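# Lift the weighted bar off its rack and hold it

## Task

Take hold of the weighted bar and raise the entire bar to at least three finger-widths above the height at which it sat on its rack. Keep it gripped, motionless and touching nothing else at the end. The attempt fails if any motor of either hand shows moving in hand_stopped_by when the scene ends. Nothing may be pushed or knocked off the table.

## Robot and tools

Robot: two arms, left_arm and right_arm, facing each other across a table. left_arm's base is on the +y side; the names do not match image sides. Each arm has an identical five-finger right hand, so every hand number and axis means the same on both arms. The arms must not collide hard or press on each other with any part: wrist, bracket, palm, back, fingers or thumb.

Scene frame: metres, origin on the table top midway between the arm bases, table at z = 0, +z up. Result lines give each hand point's position, its quaternion (wxyz) and its velocities in this frame. Printed positions can be slightly off, more so at long reach.

Hand point: a spot 0.05 m in front of the palm, where index pad and thumb tip meet in a pinch. Its own axes are +z along the straight fingers, +y out of the palm, and +x across the palm toward the little finger. Straight fingers extend 0.06 to 0.07 m past it along +z. The wrist bracket on the little-finger side protrudes 0.03 m beyond the point along +y and 0.11 m across the palm, and it can strike things. For a wrap grip (object 0.035 to 0.08 m thick), turn the thumb in front of the palm before reaching the object. The object then lies across the palm, centred slightly toward the wrist from the hand point.

Row: 28 numbers, all in [-1, 1], always for both arms together. Order: left dx, dy, dz, rx, ry, rz, then left little, ring, middle, index, thumb_bend, thumb_turn, force_limit, speed, then the same 14 for the right arm. dx to rz are offsets, not poses. They are expressed in that hand point's own axes and counted from its pose in the latest result that showed it; before any such result, or in later calls of one reply, they count from where the arm is when the action begins. 1.0 equals 0.6 m of travel or 180 degrees. rx, ry, rz form a single rotation vector. All-zero offsets pull the arm back to that reference; they are not a hold. Each step, the command is clipped to 100 mm and 16 degrees from the measured pose.

Hand numbers are absolute targets. Fingers and thumb_bend: +1 straight, -1 fully curled. thumb_turn: +1 beside the palm, -1 opposite the fingers. A pinch is roughly index -0.22, thumb_bend -0.75, thumb_turn -0.57. force_limit maps -1..+1 to about 0..10 N of fingertip force (0..15 N for the two thumb motors) and only stops closing motors. speed maps -1..+1 from nearly still to full speed (full travel in 0.6 s); use -0.9 or slower for gentle closing. A motor starts only when its target changes by at least 0.01. No hand value means 'unchanged': to keep a hand as it is, resend its previous eight numbers, or at first its hand_measured plus hand_force_limit and hand_speed. To squeeze harder, raise force_limit and send a target further closed than hand_measured.

Tools:
- execute_actions {"actions": [...], "pictures": bool}. An empty list only reads the state and includes pictures. One action {"rows": [[28 numbers]...], "steps": n} has at most 15 rows and 6 to 15 steps of 1/30 s; each row lasts one step and the last row repeats. A wait {"steps": n} allows up to 300 steps counted from the last result, with reply time included. The final 6 steps of an action run after its result, while you reply.
- move {"target": one 28-number row, "speed": 0.002 to 0.5 m/s (default 0.25; turning up to twice that in rad/s), "stop_force": 9 to 40 N, optional}. Both hand points travel in straight lines and arrive together, taking 0.5 to 10 s. It does not avoid obstacles. stop_force halts an arm when its wrist sensor feels that much extra push against the motion. Use it only with slow, non-rotating moves, and omit it when moving away from something being pressed. Its result line reports each arm's ending: done, off_target, moving, held, contact or fault. limits=paced means the pose was clipped; limits=held means a check blocked some steps.
- wait {"seconds": 0 to 10}: lets time pass with nothing new sent.
- zoom_image {"camera": cam_low | cam_left_wrist | cam_right_wrist, "region": [x0, y0, x1, y1]}: pixel region, at most 504x504, of a 504x504 image.
- show_instructions: shows the reference page.


Reading results: hand_measured, hand_stopped_by and hand_load_n list six values in hand-number order. hand_stopped_by words are moving, target, force, stalled and fault. hand_load_n is positive when something pushes a finger open; near-zero loads mean the grip is lost. Wrist force and torque are in the end effector's axes, with offsets up to about 4 N and saturation near 50 N. 'pose unreachable' and HELD mean a clearance check altered or blocked a command. A 'Hand target' line shows where the controller is driving each arm.

Avoid: pressing a stiff arm past a contact, which can fault it. A fault comes from joint load over its limit (wrists 24.9 N m, others 133 N m, held weight included) or from 150 N on any part; the arm then stops for 10 s. Also avoid fast impacts, drops, slips, and knocking things off the table. Long holds heat motors: a warning appears at 70 °C, and at 85 °C the arm brakes. Move smoothly, and finish with no hand motor still moving.

Each tool is called after ">>>" as name([rows], argument=value, ...), one row to a line, values as JSON.

Reference images:

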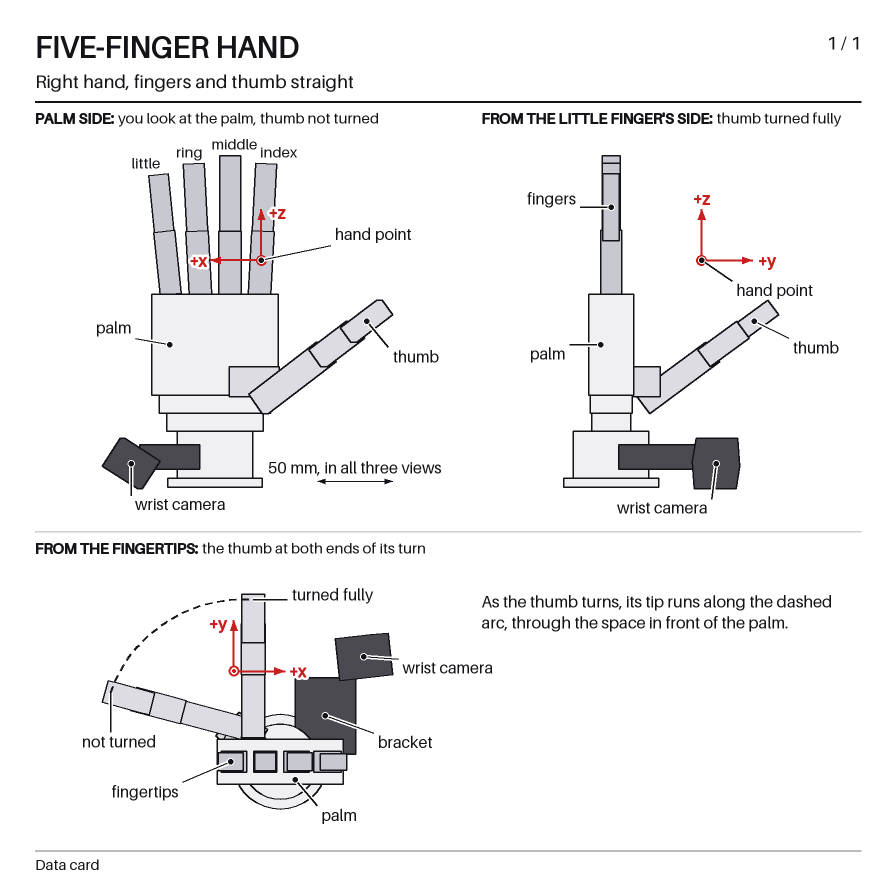

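## Session

>>> execute_actions(actions=[])

Scene clock: 0.00 s of 4800.00 s.
left_arm: end_effector_position=(+0.2833, +0.4173, +0.4676) hand_measured=(+1.000, +1.000, +1.000, +1.000, +1.000, +1.000) hand_load_n=(+0.0, +0.0, +0.0, +0.0, +0.0, +0.0) hand_stopped_by=(target, target, target, target, target, target) hand_force_limit=0.00 hand_speed=-0.80 end_effector_quat_wxyz=(-0.007, +0.385, +0.923, -0.011) end_effector_velocity=(+0.000, +0.000, +0.000) end_effector_angular_velocity=(+0.000, -0.001, +0.000) | right_arm: end_effector_position=(+0.1255, -0.2462, +0.4780) hand_measured=(+1.000, +1.000, +1.000, +1.000, +1.000, +1.000) hand_load_n=(+0.0, +0.0, +0.0, +0.0, +0.0, +0.0) hand_stopped_by=(target, target, target, target, target, target) hand_force_limit=0.00 hand_speed=-0.80 end_effector_quat_wxyz=(-0.001, -0.356, +0.934, +0.014) end_effector_velocity=(+0.000, +0.000, -0.000) end_effector_angular_velocity=(-0.001, +0.001, -0.000)
Joint positions: left_arm=[ 0.54  -1.715  1.359  1.923  1.596 -1.887] | right_arm=[-1.202 -1.715  1.341  1.944  1.542 -1.878]
Joint velocities: left_arm=[ 0.    -0.    -0.    -0.    -0.001  0.   ] | right_arm=[ 0.001  0.002  0.    -0.     0.001  0.001]
Joint torques (N m, as the arm reports them, + toward a larger angle): no reading
Wrist force (N, on the end effector, along its own x y z axes, offset not removed): no reading
Wrist torque (N m, same axes, about the end effector's origin, offset not removed): no reading
Hand target (left_arm): +0.283, +0.417, +0.468; -0.007, +0.385, +0.923, -0.011
Hand target (right_arm): +0.125, -0.246, +0.478; -0.001, -0.356, +0.934, +0.014

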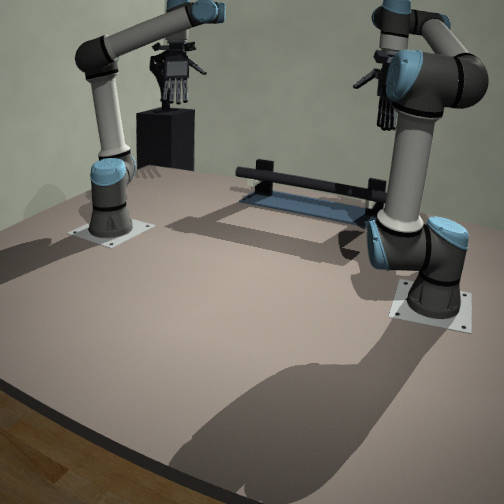

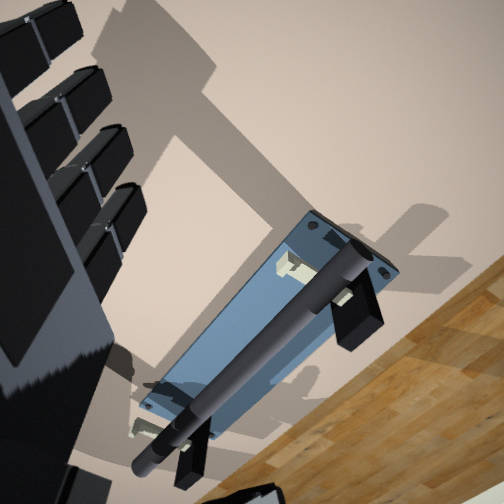

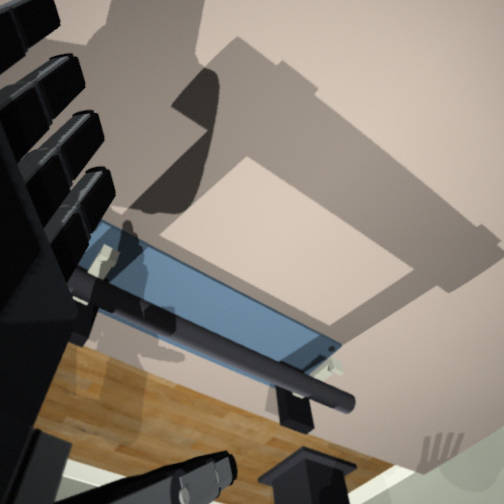

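>>> move(target=[-0.342,-0.173,0.117,0,0,0.25,1,1,1,1,1,1,0,-0.8, 0,0,0,0,0,0.73,1,1,1,1,1,1,0,-0.8])

Scene clock: 6.40 s of 4800.00 s.
left_arm: end_effector_position=(+0.3521, +0.1975, +0.3991) hand_measured=(+1.000, +1.000, +1.000, +1.000, +1.000, +1.000) hand_load_n=(+0.0, +0.0, +0.0, +0.0, +0.0, +0.0) hand_stopped_by=(target, target, target, target, target, target) hand_force_limit=0.00 hand_speed=-0.80 end_effector_quat_wxyz=(-0.002, +0.709, +0.705, -0.013) end_effector_velocity=(+0.000, -0.001, -0.001) end_effector_angular_velocity=(+0.001, +0.000, -0.004) | right_arm: end_effector_position=(+0.1254, -0.2460, +0.4779) hand_measured=(+1.000, +1.000, +1.000, +1.000, +1.000, +1.000) hand_load_n=(+0.0, +0.0, +0.0, +0.0, +0.0, +0.0) hand_stopped_by=(target, target, target, target, target, target) hand_force_limit=0.00 hand_speed=-0.80 end_effector_quat_wxyz=(-0.013, +0.705, +0.710, +0.005) end_effector_velocity=(-0.000, +0.000, +0.000) end_effector_angular_velocity=(-0.001, -0.001, -0.011)
Joint positions: left_arm=[ 0.516 -1.329  1.136  1.76   1.596 -1.127] | right_arm=[-0.682 -1.547  1.172  1.931  1.546  0.934]
Joint velocities: left_arm=[ 0.     0.002 -0.001 -0.    -0.     0.004] | right_arm=[ 0.003  0.003 -0.003 -0.     0.001  0.014]
Joint torques (N m, as the arm reports them, + toward a larger angle): left_arm=[ 10.16 -18.16 -27.51   0.25   1.71   1.46] | right_arm=[  6.81 -11.31 -23.21   3.74   1.95   2.13]
Wrist force (N, on the end effector, along its own x y z axes, offset not removed): left_arm=[0.3 -0.1 1.7] | right_arm=[-1.6 2.0 -0.4]
Wrist torque (N m, same axes, about the end effector's origin, offset not removed): left_arm=[-0.15 -0.07 0.10] | right_arm=[0.19 0.49 0.00]
Hand target (left_arm): +0.352, +0.197, +0.399; -0.002, +0.709, +0.705, -0.013
Hand target (right_arm): +0.125, -0.246, +0.478; -0.013, +0.705, +0.709, +0.005
Off the commanded pose (left_arm): 0.000 m, 0 deg.
Off the commanded pose (right_arm): 0.000 m, 0 deg.
Kept back: nothing.
move: done

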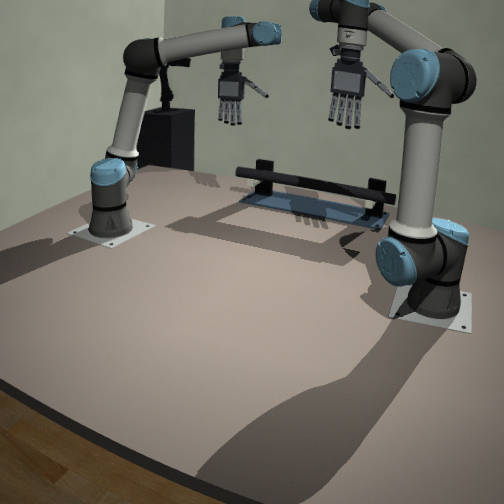

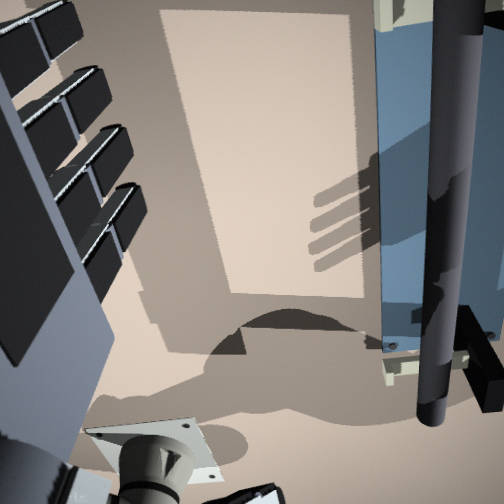

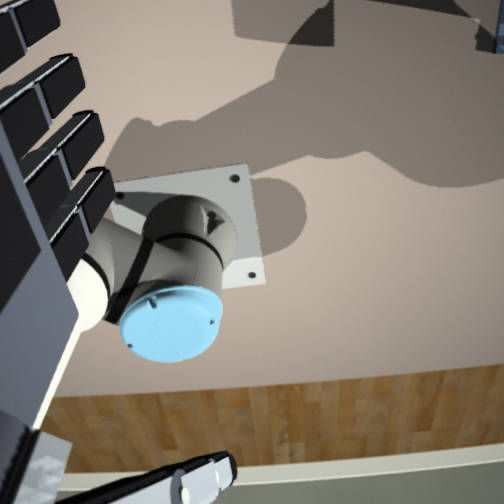

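>>> move(target=[-0.167,0.133,0,0,0,0,1,1,1,1,1,1,0,-0.8, 0.077,0.29,0.13,0,0,0,1,1,1,1,1,1,0,-0.8])

Scene clock: 9.27 s of 4800.00 s.
left_arm: end_effector_position=(+0.4311, +0.0970, +0.3988) hand_measured=(+1.000, +1.000, +1.000, +1.000, +1.000, +1.000) hand_load_n=(+0.0, +0.0, +0.0, +0.0, +0.0, +0.0) hand_stopped_by=(target, target, target, target, target, target) hand_force_limit=0.00 hand_speed=-0.80 end_effector_quat_wxyz=(-0.002, +0.709, +0.705, -0.013) end_effector_velocity=(+0.002, -0.002, +0.001) end_effector_angular_velocity=(+0.004, +0.003, -0.000) | right_arm: end_effector_position=(+0.2982, -0.1966, +0.3992) hand_measured=(+1.000, +1.000, +1.000, +1.000, +1.000, +1.000) hand_load_n=(+0.0, +0.0, +0.0, +0.0, +0.0, +0.0) hand_stopped_by=(target, target, target, target, target, target) hand_force_limit=0.00 hand_speed=-0.80 end_effector_quat_wxyz=(-0.013, +0.705, +0.710, +0.005) end_effector_velocity=(+0.000, -0.000, -0.000) end_effector_angular_velocity=(-0.000, +0.000, -0.001)
Joint positions: left_arm=[ 0.572 -0.924  0.535  1.956  1.596 -1.071] | right_arm=[-0.952 -1.305  1.103  1.766  1.543  0.663]
Joint velocities: left_arm=[ 0.002  0.017 -0.03   0.018  0.001  0.003] | right_arm=[-0.001  0.     0.     0.    -0.     0.   ]
Joint torques (N m, as the arm reports them, + toward a larger angle): left_arm=[  8.98 -34.43 -24.26   4.98   1.68   1.34] | right_arm=[ -6.92 -23.47 -25.16   0.82  -1.33  -2.29]
Wrist force (N, on the end effector, along its own x y z axes, offset not removed): left_arm=[-0.7 -0.9 -0.8] | right_arm=[-1.7 2.3 -3.5]
Wrist torque (N m, same axes, about the end effector's origin, offset not removed): left_arm=[-0.19 0.12 0.08] | right_arm=[0.61 0.70 -0.06]
Hand target (left_arm): +0.431, +0.097, +0.399; -0.002, +0.709, +0.705, -0.013
Hand target (right_arm): +0.298, -0.197, +0.399; -0.013, +0.705, +0.710, +0.005
Off the commanded pose (left_arm): 0.000 m, 0 deg.
Off the commanded pose (right_arm): 0.000 m, 0 deg.
Kept back: nothing.
move: done; limits=held; held on 2 of 63 steps (left_arm)
pose unreachable (left arm): on one or more control steps of this call this arm could not follow its commanded pose, so it was not sent that pose on those steps. It may still have moved: this result reports where it is.
cause: the commanded pose would bring a part of the arm too close to another arm (a part of this arm just beyond joint 3 (elbow) and a part of the other arm just beyond its joint 4 (wrist 1)).

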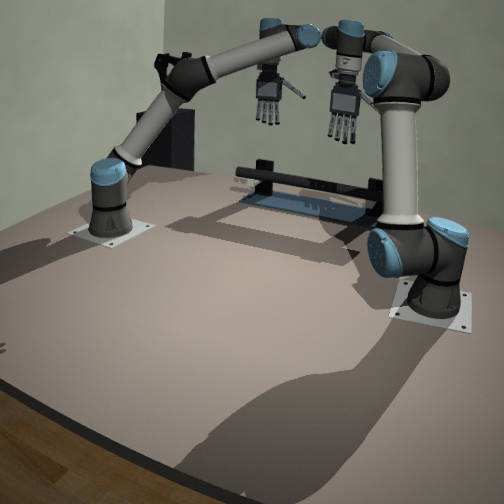

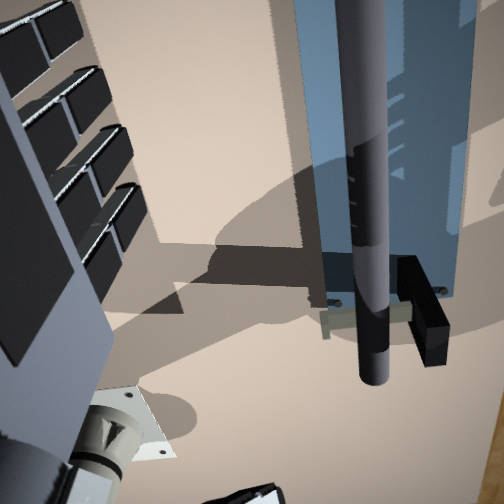

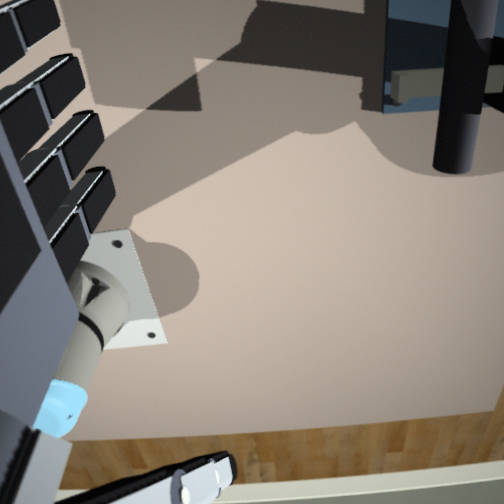

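>>> move(target=[0.25,-0.05,0.167,-0.25,0,0,1,1,1,1,1,-1,0,0.5, 0,0.17,0.167,-0.25,0,0,1,1,1,1,1,-1,0,0.5])

Scene clock: 18.03 s of 4800.00 s.
left_arm: end_effector_position=(+0.4001, +0.2457, +0.2969) hand_measured=(+1.000, +1.000, +1.000, +1.000, +1.000, -1.000) hand_load_n=(+0.0, +0.0, +0.0, +0.0, +0.0, +0.0) hand_stopped_by=(target, target, target, target, target, target) hand_force_limit=0.00 hand_speed=0.50 end_effector_quat_wxyz=(+0.269, +0.656, +0.656, +0.258) end_effector_velocity=(-0.000, -0.001, -0.000) end_effector_angular_velocity=(-0.001, -0.001, -0.001) | right_arm: end_effector_position=(+0.3989, -0.1933, +0.2979) hand_measured=(+1.000, +1.000, +1.000, +1.000, +1.000, -1.000) hand_load_n=(+0.0, +0.0, +0.0, +0.0, +0.0, +0.0) hand_stopped_by=(target, target, target, target, target, target) hand_force_limit=0.00 hand_speed=0.50 end_effector_quat_wxyz=(+0.257, +0.656, +0.654, +0.276) end_effector_velocity=(+0.000, +0.000, +0.000) end_effector_angular_velocity=(-0.000, -0.015, +0.003)
Joint positions: left_arm=[ 0.225 -1.572  1.928  1.056  0.819 -1.361] | right_arm=[-0.838 -1.407  1.634  0.725  2.068  0.627]
Joint velocities: left_arm=[-0.001  0.     0.    -0.002 -0.     0.   ] | right_arm=[ 0.002 -0.004  0.009 -0.019  0.008 -0.007]
Joint torques (N m, as the arm reports them, + toward a larger angle): left_arm=[-11.24 -30.77  -5.86   0.02  -2.79  -1.34] | right_arm=[  6.07 -38.38  -9.    -0.5    2.35  -2.23]
Wrist force (N, on the end effector, along its own x y z axes, offset not removed): left_arm=[-0.1 -0.6 1.8] | right_arm=[-2.5 -0.2 -1.8]
Wrist torque (N m, same axes, about the end effector's origin, offset not removed): left_arm=[-0.21 -0.01 0.10] | right_arm=[0.04 0.68 -0.32]
Hand target (left_arm): +0.400, +0.246, +0.297; +0.269, +0.656, +0.656, +0.258
Hand target (right_arm): +0.399, -0.193, +0.298; +0.257, +0.656, +0.653, +0.276
Off the commanded pose (left_arm): 0.000 m, 0 deg.
Off the commanded pose (right_arm): 0.000 m, 0 deg.
Kept back: nothing.
After step 90, 0.07 s passed at rest.
move: done; limits=paced,held; held on 6 of 171 steps (right_arm)
pose unreachable (right arm): on one or more control steps of this call this arm could not follow its commanded pose, so it was not sent that pose on those steps. It may still have moved: this result reports where it is.
cause: the commanded pose would bring a part of the arm too close to another arm (a part of this arm just beyond joint 4 (wrist 1) and a part of the other arm just beyond its joint 3 (elbow)).

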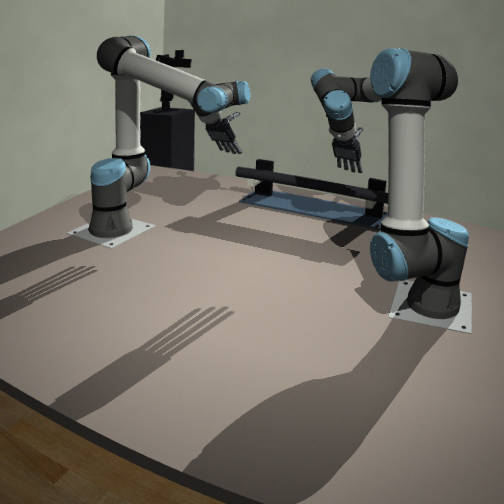

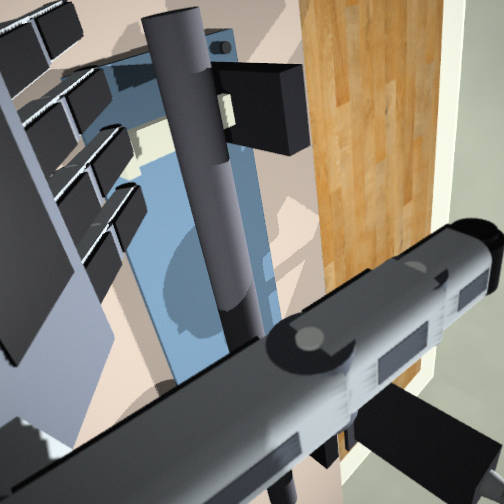

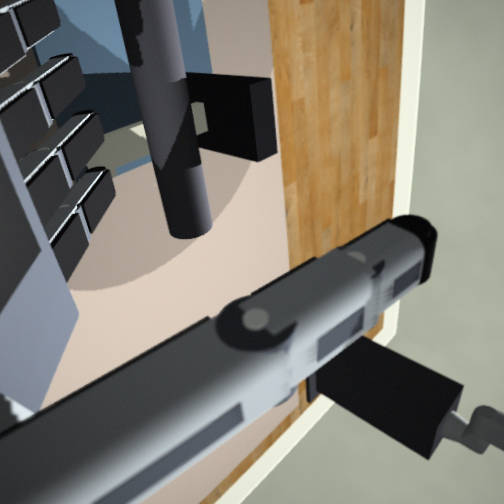

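>>> move(target=[-0.093,0,0.167,0,0,0,1,1,1,1,1,-1,0,0.5, 0.155,0,0.167,0,0,0,1,1,1,1,1,-1,0,0.5], speed=0.15)

Scene clock: 19.93 s of 4800.00 s.
left_arm: end_effector_position=(+0.4691, +0.1885, +0.2256) hand_measured=(+1.000, +1.000, +1.000, +1.000, +1.000, -1.000) hand_load_n=(+0.0, +0.0, +0.0, +0.0, +0.0, +0.0) hand_stopped_by=(target, target, target, target, target, target) hand_force_limit=0.00 hand_speed=0.50 end_effector_quat_wxyz=(+0.270, +0.656, +0.656, +0.258) end_effector_velocity=(+0.002, -0.001, -0.001) end_effector_angular_velocity=(-0.001, -0.001, -0.001) | right_arm: end_effector_position=(+0.4681, -0.0982, +0.2287) hand_measured=(+1.000, +1.000, +1.000, +1.000, +1.000, -1.000) hand_load_n=(+0.0, +0.0, +0.0, +0.0, +0.0, +0.0) hand_stopped_by=(target, target, target, target, target, target) hand_force_limit=0.00 hand_speed=0.50 end_effector_quat_wxyz=(+0.257, +0.656, +0.654, +0.276) end_effector_velocity=(+0.001, +0.002, -0.001) end_effector_angular_velocity=(+0.000, -0.000, +0.000)
Joint positions: left_arm=[ 0.396 -1.311  1.785  0.788  0.859 -1.137] | right_arm=[-0.8   -1.084  1.381  0.671  2.089  0.662]
Joint velocities: left_arm=[ 0.003  0.005 -0.004 -0.005  0.     0.005] | right_arm=[ 0.002  0.006 -0.007  0.002  0.001  0.002]
Joint torques (N m, as the arm reports them, + toward a larger angle): left_arm=[  9.87 -17.68 -25.48  -0.32   0.59   1.8 ] | right_arm=[  6.47 -34.05 -27.12   2.74   2.49   2.27]
Wrist force (N, on the end effector, along its own x y z axes, offset not removed): left_arm=[0.1 -3.4 0.4] | right_arm=[-2.2 1.1 -1.8]
Wrist torque (N m, same axes, about the end effector's origin, offset not removed): left_arm=[-0.64 -0.14 0.06] | right_arm=[0.25 0.60 -0.14]
Hand target (left_arm): +0.469, +0.188, +0.225; +0.270, +0.656, +0.656, +0.258
Hand target (right_arm): +0.468, -0.098, +0.229; +0.257, +0.656, +0.654, +0.276
Off the commanded pose (left_arm): 0.000 m, 0 deg.
Off the commanded pose (right_arm): 0.000 m, 0 deg.
Kept back: nothing.
move: done

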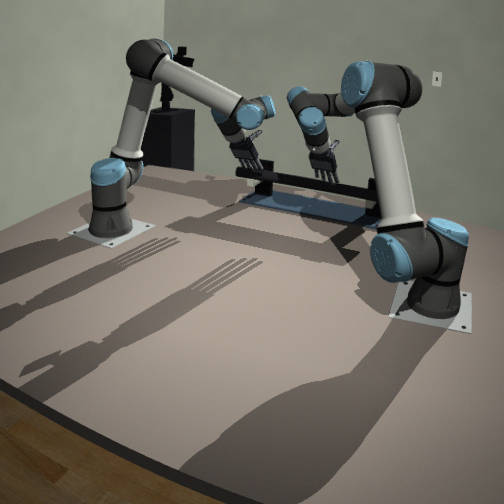

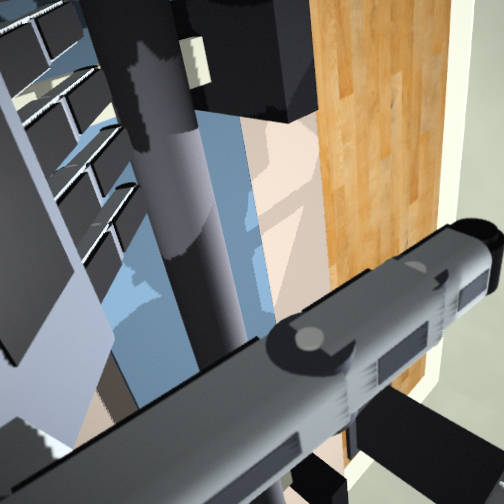

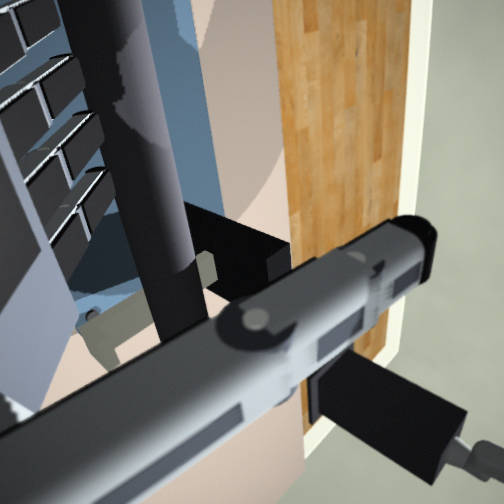

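>>> zoom_image(camera="cam_low", region=[210,100,410,240])

Region (210, 100, 410, 240) of cam_low's 504x504 image, scaled by 2.520, with more detail than that image has; it fills the top 353 rows of this view, and the rest is white.

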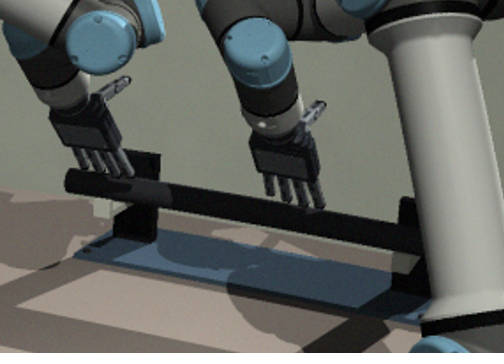

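>>> zoom_image(camera="cam_right_wrist", region=[0,0,300,350])

>>> zoom_image(camera="cam_left_wrist", region=[0,0,300,350])

Region (0, 0, 300, 350) of cam_right_wrist's 504x504 image, scaled by 1.440, with more detail than that image has; it fills the left 432 columns of this view, and the rest is white.

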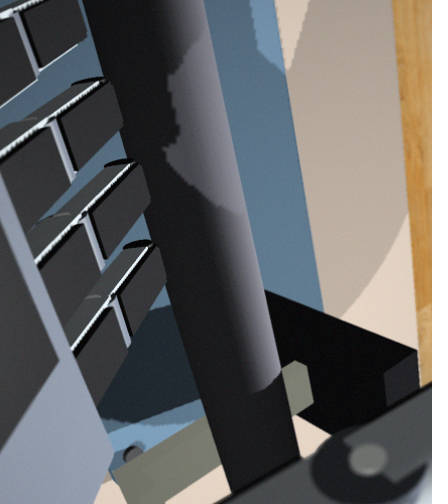

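Region (0, 0, 300, 350) of cam_left_wrist's 504x504 image, scaled by 1.440, with more detail than that image has; it fills the left 432 columns of this view, and the rest is white.

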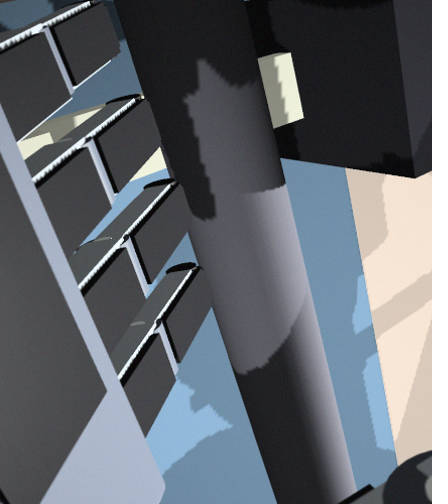

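>>> move(target=[-0.075,0,0,0,0,0,1,1,1,1,1,-1,0,0.5, 0.017,0,0,0,0,0,1,1,1,1,1,-1,0,0.5], speed=0.05)

>>> move(target=[0,0,0.083,0,0,0,1,1,1,1,1,-1,0,0.5, 0,0,0.083,0,0,0,1,1,1,1,1,-1,0,0.5], speed=0.02, stop_force=10)

Scene clock: 22.87 s of 4800.00 s.
left_arm: end_effector_position=(+0.4688, +0.1585, +0.2260) hand_measured=(+1.000, +1.000, +1.000, +1.000, +1.000, -1.000) hand_load_n=(+0.0, +0.0, +0.0, +0.0, +0.0, +0.0) hand_stopped_by=(target, target, target, target, target, target) hand_force_limit=0.00 hand_speed=0.50 end_effector_quat_wxyz=(+0.270, +0.656, +0.656, +0.258) end_effector_velocity=(+0.000, +0.001, +0.000) end_effector_angular_velocity=(-0.001, +0.000, +0.001) | right_arm: end_effector_position=(+0.4681, -0.0916, +0.2288) hand_measured=(+1.000, +1.000, +1.000, +1.000, +1.000, -1.000) hand_load_n=(+0.0, +0.0, +0.0, +0.0, +0.0, +0.0) hand_stopped_by=(target, target, target, target, target, target) hand_force_limit=0.00 hand_speed=0.50 end_effector_quat_wxyz=(+0.257, +0.656, +0.654, +0.276) end_effector_velocity=(+0.001, -0.001, +0.001) end_effector_angular_velocity=(-0.000, -0.001, -0.001)
Joint positions: left_arm=[ 0.371 -1.254  1.713  0.823  0.852 -1.168] | right_arm=[-0.791 -1.069  1.36   0.683  2.094  0.671]
Joint velocities: left_arm=[ 0.001 -0.001  0.001 -0.     0.    -0.001] | right_arm=[-0.001 -0.001 -0.     0.     0.001 -0.001]
Joint torques (N m, as the arm reports them, + toward a larger angle): left_arm=[  2.32 -42.76  -5.51   2.49  -1.46  -0.09] | right_arm=[  3.42 -37.59 -19.02   1.23   2.16   1.58]
Wrist force (N, on the end effector, along its own x y z axes, offset not removed): left_arm=[-0.8 0.5 -0.6] | right_arm=[0.1 0.4 0.9]
Wrist torque (N m, same axes, about the end effector's origin, offset not removed): left_arm=[0.03 0.22 0.09] | right_arm=[-0.06 0.03 -0.08]
Hand target (left_arm): +0.469, +0.159, +0.226; +0.270, +0.656, +0.656, +0.258
Hand target (right_arm): +0.468, -0.092, +0.229; +0.257, +0.656, +0.654, +0.276
Off the commanded pose (left_arm): 0.015 m, 0 deg.
Off the commanded pose (right_arm): 0.004 m, 0 deg.
Kept back: nothing.
move: held (left_arm, right_arm); limits=held; held on 12 of 34 steps (left_arm, right_arm), including the last (left_arm, right_arm)
pose unreachable (left arm): on one or more control steps of this call this arm could not follow its commanded pose, so it was not sent that pose on those steps. On the call's last step it was still not sent that pose. It may still have moved: this result reports where it is.
cause: the commanded pose would bring a part of the arm too close to another arm (a part of this arm just beyond joint 4 (wrist 1) and a part of the other arm just beyond its joint 4 (wrist 1)).
pose unreachable (right arm): on one or more control steps of this call this arm could not follow its commanded pose, so it was not sent that pose on those steps. On the call's last step it was still not sent that pose. It may still have moved: this result reports where it is.
cause: the commanded pose would bring a part of the arm too close to another arm (a part of this arm just beyond joint 4 (wrist 1) and a part of the other arm just beyond its joint 4 (wrist 1)).

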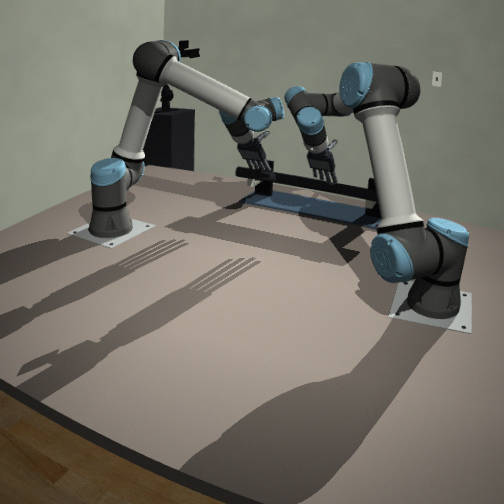

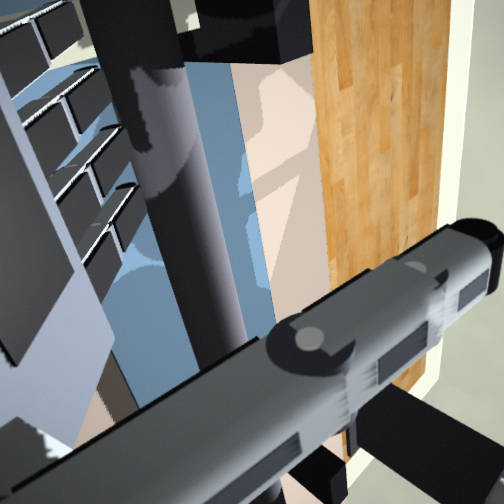

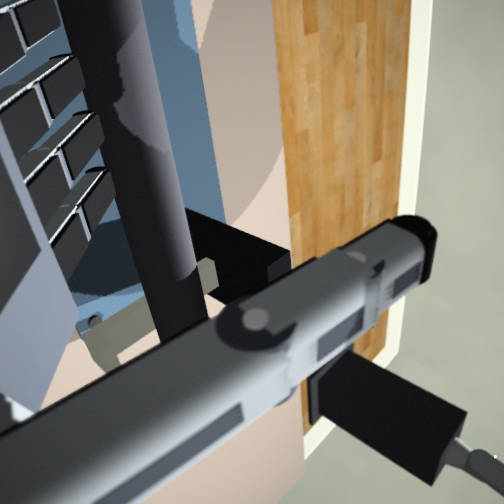

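Scene clock: 25.77 s of 4800.00 s.
left_arm: end_effector_position=(+0.4875, +0.1581, +0.2066) hand_measured=(+1.000, +1.000, +1.000, +1.000, +1.000, -1.000) hand_load_n=(+0.0, +0.0, +0.0, +0.0, +0.0, +0.0) hand_stopped_by=(target, target, target, target, target, target) hand_force_limit=0.00 hand_speed=0.50 end_effector_quat_wxyz=(+0.270, +0.656, +0.656, +0.258) end_effector_velocity=(-0.000, -0.000, -0.000) end_effector_angular_velocity=(-0.000, -0.000, -0.001) | right_arm: end_effector_position=(+0.5000, -0.0905, +0.1961) hand_measured=(+1.000, +1.000, +1.000, +1.000, +1.000, -1.000) hand_load_n=(+0.0, +0.0, +0.0, +0.0, +0.0, +0.0) hand_stopped_by=(target, target, target, target, target, target) hand_force_limit=0.00 hand_speed=0.50 end_effector_quat_wxyz=(+0.257, +0.656, +0.654, +0.276) end_effector_velocity=(-0.005, -0.001, +0.005) end_effector_angular_velocity=(-0.000, -0.000, -0.002)
Joint positions: left_arm=[ 0.416 -1.214  1.702  0.757  0.865 -1.112] | right_arm=[-0.835 -1.01   1.349  0.613  2.069  0.629]
Joint velocities: left_arm=[-0.001  0.     0.    -0.    -0.    -0.   ] | right_arm=[ 0.006 -0.009  0.003  0.01   0.005  0.007]
Joint torques (N m, as the arm reports them, + toward a larger angle): left_arm=[-10.27 -45.44  -4.21   4.46  -2.63  -1.3 ] | right_arm=[  6.32 -53.88  -8.9    2.47   2.56   2.26]
Wrist force (N, on the end effector, along its own x y z axes, offset not removed): left_arm=[1.0 1.1 1.2] | right_arm=[-1.7 1.1 -1.9]
Wrist torque (N m, same axes, about the end effector's origin, offset not removed): left_arm=[0.14 -0.14 0.24] | right_arm=[0.11 0.52 -0.02]
Hand target (left_arm): +0.488, +0.158, +0.207; +0.270, +0.656, +0.656, +0.258
Hand target (right_arm): +0.499, -0.091, +0.197; +0.257, +0.656, +0.654, +0.276
Off the commanded pose (left_arm): 0.023 m, 0 deg.
Off the commanded pose (right_arm): 0.004 m, 0 deg.
Kept back: nothing.
move: contact (left_arm, right_arm)

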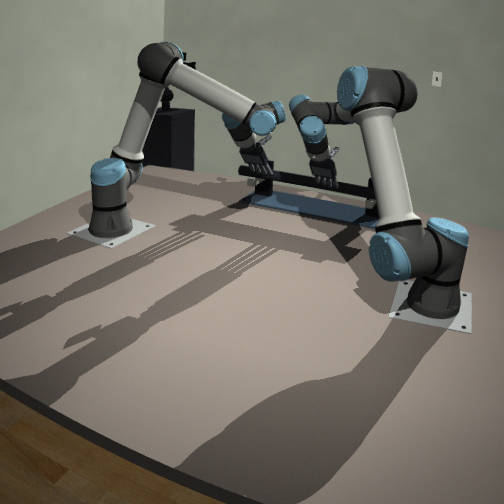

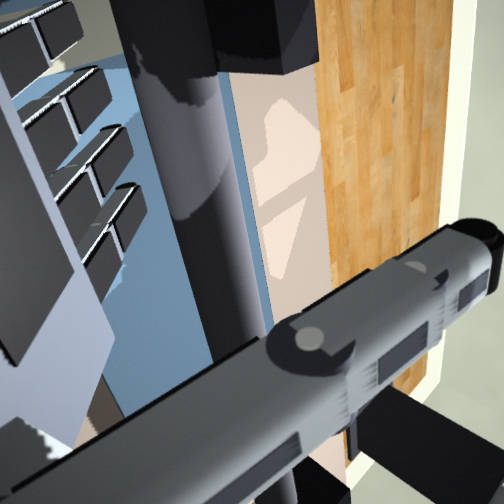

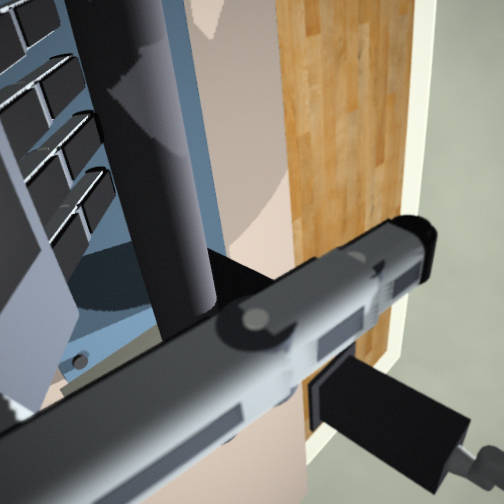

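>>> move(target=[-0.018,-0.013,-0.015,0,0,0,1,1,1,1,1,-1,0,0.5, -0.019,-0.013,-0.015,0,0,0,1,1,1,1,1,-1,0,0.5], speed=0.02)

>>> move(target=[0,0,0.07,0,0,0,1,1,1,1,1,-1,0,0.5, 0,0,0.05,0,0,0,1,1,1,1,1,-1,0,0.5], speed=0.015, stop_force=12)

Scene clock: 27.57 s of 4800.00 s.
left_arm: end_effector_position=(+0.4758, +0.1476, +0.2078) hand_measured=(+1.000, +1.000, +1.000, +1.000, +1.000, -1.000) hand_load_n=(+0.0, +0.0, +0.0, +0.0, +0.0, +0.0) hand_stopped_by=(target, target, target, target, target, target) hand_force_limit=0.00 hand_speed=0.50 end_effector_quat_wxyz=(+0.270, +0.656, +0.656, +0.258) end_effector_velocity=(-0.002, -0.001, +0.000) end_effector_angular_velocity=(-0.001, +0.000, +0.002) | right_arm: end_effector_position=(+0.4884, -0.1018, +0.1968) hand_measured=(+1.000, +1.000, +1.000, +1.000, +1.000, -1.000) hand_load_n=(+0.0, +0.0, +0.0, +0.0, +0.0, +0.0) hand_stopped_by=(target, target, target, target, target, target) hand_force_limit=0.00 hand_speed=0.50 end_effector_quat_wxyz=(+0.257, +0.656, +0.654, +0.276) end_effector_velocity=(-0.002, -0.001, +0.001) end_effector_angular_velocity=(+0.000, -0.001, +0.001)
Joint positions: left_arm=[ 0.38  -1.207  1.697  0.785  0.854 -1.157] | right_arm=[-0.835 -1.047  1.406  0.593  2.069  0.63 ]
Joint velocities: left_arm=[-0.006  0.001 -0.001  0.005 -0.001 -0.01 ] | right_arm=[ 0.002 -0.007  0.009 -0.004  0.001 -0.   ]
Joint torques (N m, as the arm reports them, + toward a larger angle): left_arm=[-11.66 -21.96 -24.51   4.58  -2.57  -1.18] | right_arm=[ -6.78 -51.83  -8.1   -0.51  -0.59  -2.25]
Wrist force (N, on the end effector, along its own x y z axes, offset not removed): left_arm=[0.2 -2.4 0.2] | right_arm=[-1.6 0.5 -0.2]
Wrist torque (N m, same axes, about the end effector's origin, offset not removed): left_arm=[-0.34 -0.14 0.08] | right_arm=[0.03 0.46 -0.13]
Hand target (left_arm): +0.476, +0.147, +0.208; +0.270, +0.656, +0.656, +0.258
Hand target (right_arm): +0.488, -0.102, +0.197; +0.257, +0.656, +0.654, +0.276
Off the commanded pose (left_arm): 0.000 m, 0 deg.
Off the commanded pose (right_arm): 0.000 m, 0 deg.
Kept back: nothing.
move: done

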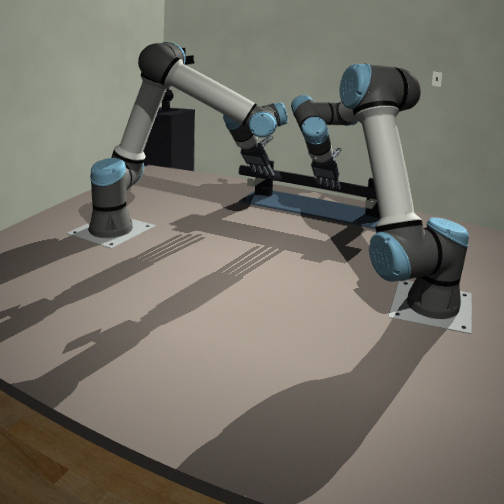

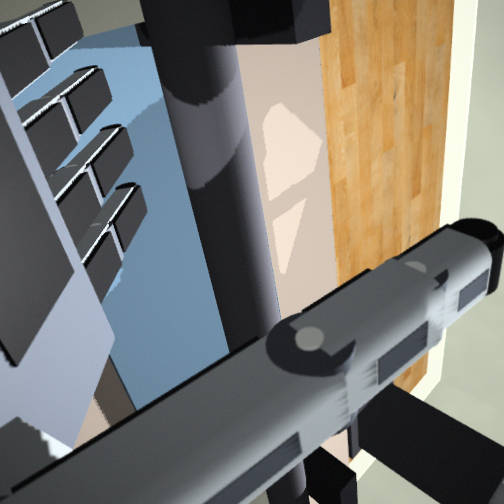

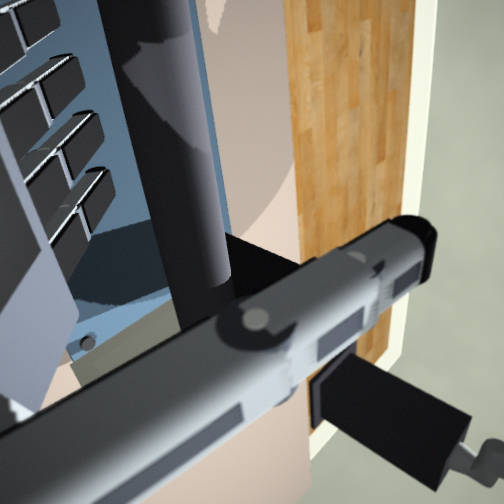

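Scene clock: 30.63 s of 4800.00 s.
left_arm: end_effector_position=(+0.5047, +0.1470, +0.1777) hand_measured=(+1.000, +1.000, +1.000, +1.000, +1.000, -1.000) hand_load_n=(+0.0, +0.0, +0.0, +0.0, +0.0, +0.0) hand_stopped_by=(target, target, target, target, target, target) hand_force_limit=0.00 hand_speed=0.50 end_effector_quat_wxyz=(+0.270, +0.656, +0.656, +0.258) end_effector_velocity=(+0.002, +0.001, -0.002) end_effector_angular_velocity=(+0.003, -0.000, +0.001) | right_arm: end_effector_position=(+0.5092, -0.1011, +0.1755) hand_measured=(+1.000, +1.000, +1.000, +1.000, +1.000, -1.000) hand_load_n=(+0.0, +0.0, +0.0, +0.0, +0.0, +0.0) hand_stopped_by=(target, target, target, target, target, target) hand_force_limit=0.00 hand_speed=0.50 end_effector_quat_wxyz=(+0.257, +0.656, +0.654, +0.276) end_effector_velocity=(+0.001, -0.000, -0.002) end_effector_angular_velocity=(-0.002, +0.001, -0.001)
Joint positions: left_arm=[ 0.446 -1.143  1.674  0.689  0.875 -1.075] | right_arm=[-0.863 -1.005  1.394  0.551  2.053  0.604]
Joint velocities: left_arm=[ 0.004  0.004 -0.001 -0.004 -0.     0.005] | right_arm=[-0.002  0.004 -0.001 -0.002  0.    -0.001]
Joint torques (N m, as the arm reports them, + toward a larger angle): left_arm=[  9.24 -25.79 -25.12  -0.3    0.7    1.66] | right_arm=[ -5.9  -36.38 -25.43  -0.74  -0.56  -2.12]
Wrist force (N, on the end effector, along its own x y z axes, offset not removed): left_arm=[-0.6 -1.3 -2.0] | right_arm=[2.9 2.9 3.6]
Wrist torque (N m, same axes, about the end effector's origin, offset not removed): left_arm=[-0.09 0.13 0.01] | right_arm=[0.19 -0.24 0.29]
Hand target (left_arm): +0.505, +0.147, +0.178; +0.270, +0.656, +0.656, +0.258
Hand target (right_arm): +0.509, -0.101, +0.175; +0.257, +0.656, +0.654, +0.276
Off the commanded pose (left_arm): 0.000 m, 0 deg.
Off the commanded pose (right_arm): 0.000 m, 0 deg.
Kept back: nothing.
move: done

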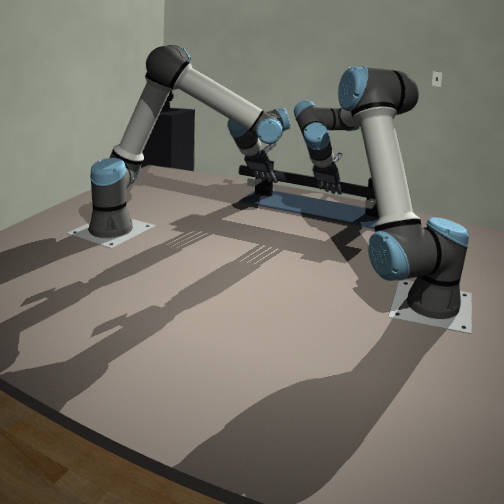

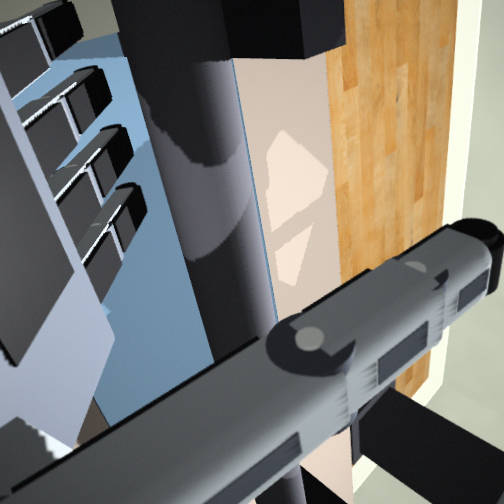

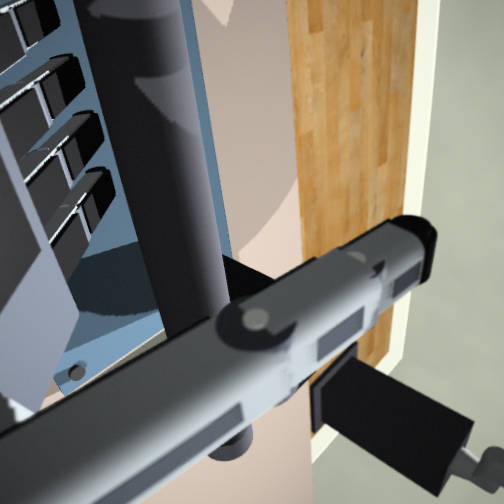

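>>> zoom_image(camera="cam_low", region=[225,130,395,235])

Region (225, 130, 395, 235) of cam_low's 504x504 image, scaled by 2.965, with more detail than that image has; it fills the top 311 rows of this view, and the rest is white.

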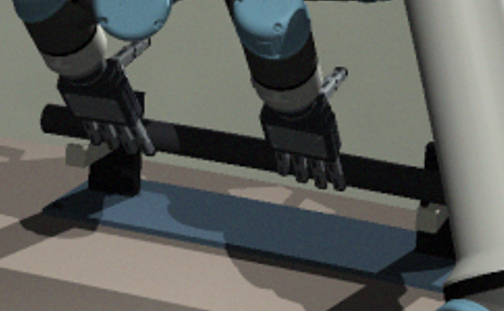

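>>> move(target=[0,0,0.1,0,0,0,1,1,1,1,1,-1,0,0.5, 0,0,0.1,0,0,0,1,1,1,1,1,-1,0,0.5], speed=0.015, stop_force=12)

Scene clock: 35.50 s of 4800.00 s.
left_arm: end_effector_position=(+0.5113, +0.1469, +0.1709) hand_measured=(+0.998, +1.000, +1.000, +1.000, +1.000, -1.000) hand_load_n=(-6.5, +0.0, +0.0, +0.0, +0.0, +0.0) hand_stopped_by=(target, target, target, target, target, target) hand_force_limit=0.00 hand_speed=0.50 end_effector_quat_wxyz=(+0.270, +0.656, +0.656, +0.258) end_effector_velocity=(+0.000, +0.000, +0.000) end_effector_angular_velocity=(+0.000, -0.000, +0.001) | right_arm: end_effector_position=(+0.5509, -0.0998, +0.1327) hand_measured=(+1.000, +1.000, +1.000, +1.000, +1.000, -1.000) hand_load_n=(+0.0, +0.0, +0.0, +0.0, +0.0, +0.0) hand_stopped_by=(target, target, target, target, target, target) hand_force_limit=0.00 hand_speed=0.50 end_effector_quat_wxyz=(+0.257, +0.656, +0.654, +0.276) end_effector_velocity=(+0.001, +0.001, -0.002) end_effector_angular_velocity=(+0.001, +0.001, +0.001)
Joint positions: left_arm=[ 0.46  -1.127  1.668  0.669  0.88  -1.057] | right_arm=[-0.914 -0.913  1.354  0.478  2.022  0.558]
Joint velocities: left_arm=[ 0.  0.  0. -0. -0.  0.] | right_arm=[-0.001  0.004 -0.002 -0.003 -0.003 -0.001]
Joint torques (N m, as the arm reports them, + toward a larger angle): left_arm=[-11.44 -45.76  -2.38   4.45  -1.13  -1.44] | right_arm=[ -6.45 -40.49 -24.79  -0.62  -0.67  -2.25]
Wrist force (N, on the end effector, along its own x y z axes, offset not removed): left_arm=[0.7 2.6 -3.4] | right_arm=[-1.1 4.0 -2.5]
Wrist torque (N m, same axes, about the end effector's origin, offset not removed): left_arm=[-0.68 0.08 0.36] | right_arm=[0.81 0.40 0.03]
Hand target (left_arm): +0.511, +0.147, +0.171; +0.270, +0.656, +0.656, +0.258
Hand target (right_arm): +0.551, -0.100, +0.133; +0.257, +0.656, +0.654, +0.276
Off the commanded pose (left_arm): 0.051 m, 0 deg.
Off the commanded pose (right_arm): 0.000 m, 0 deg.
Kept back: nothing.
move: contact (left_arm)

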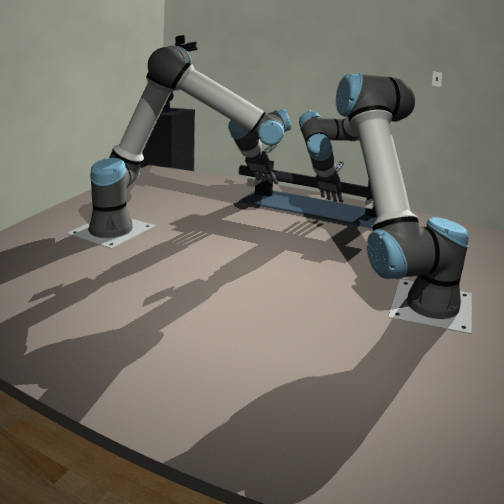

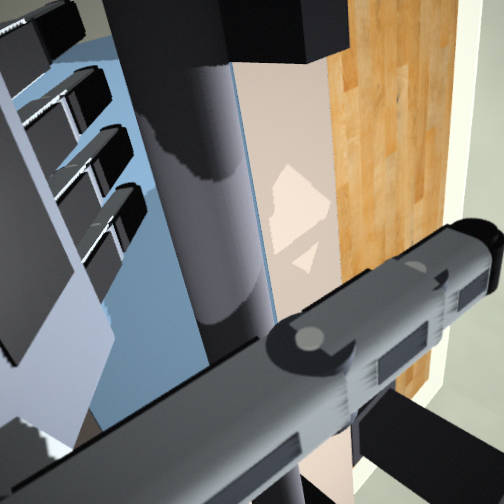

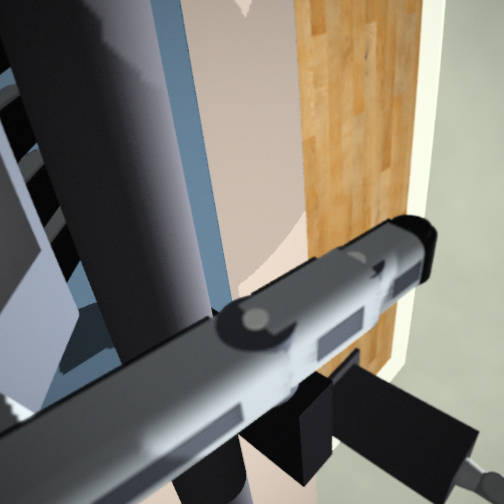

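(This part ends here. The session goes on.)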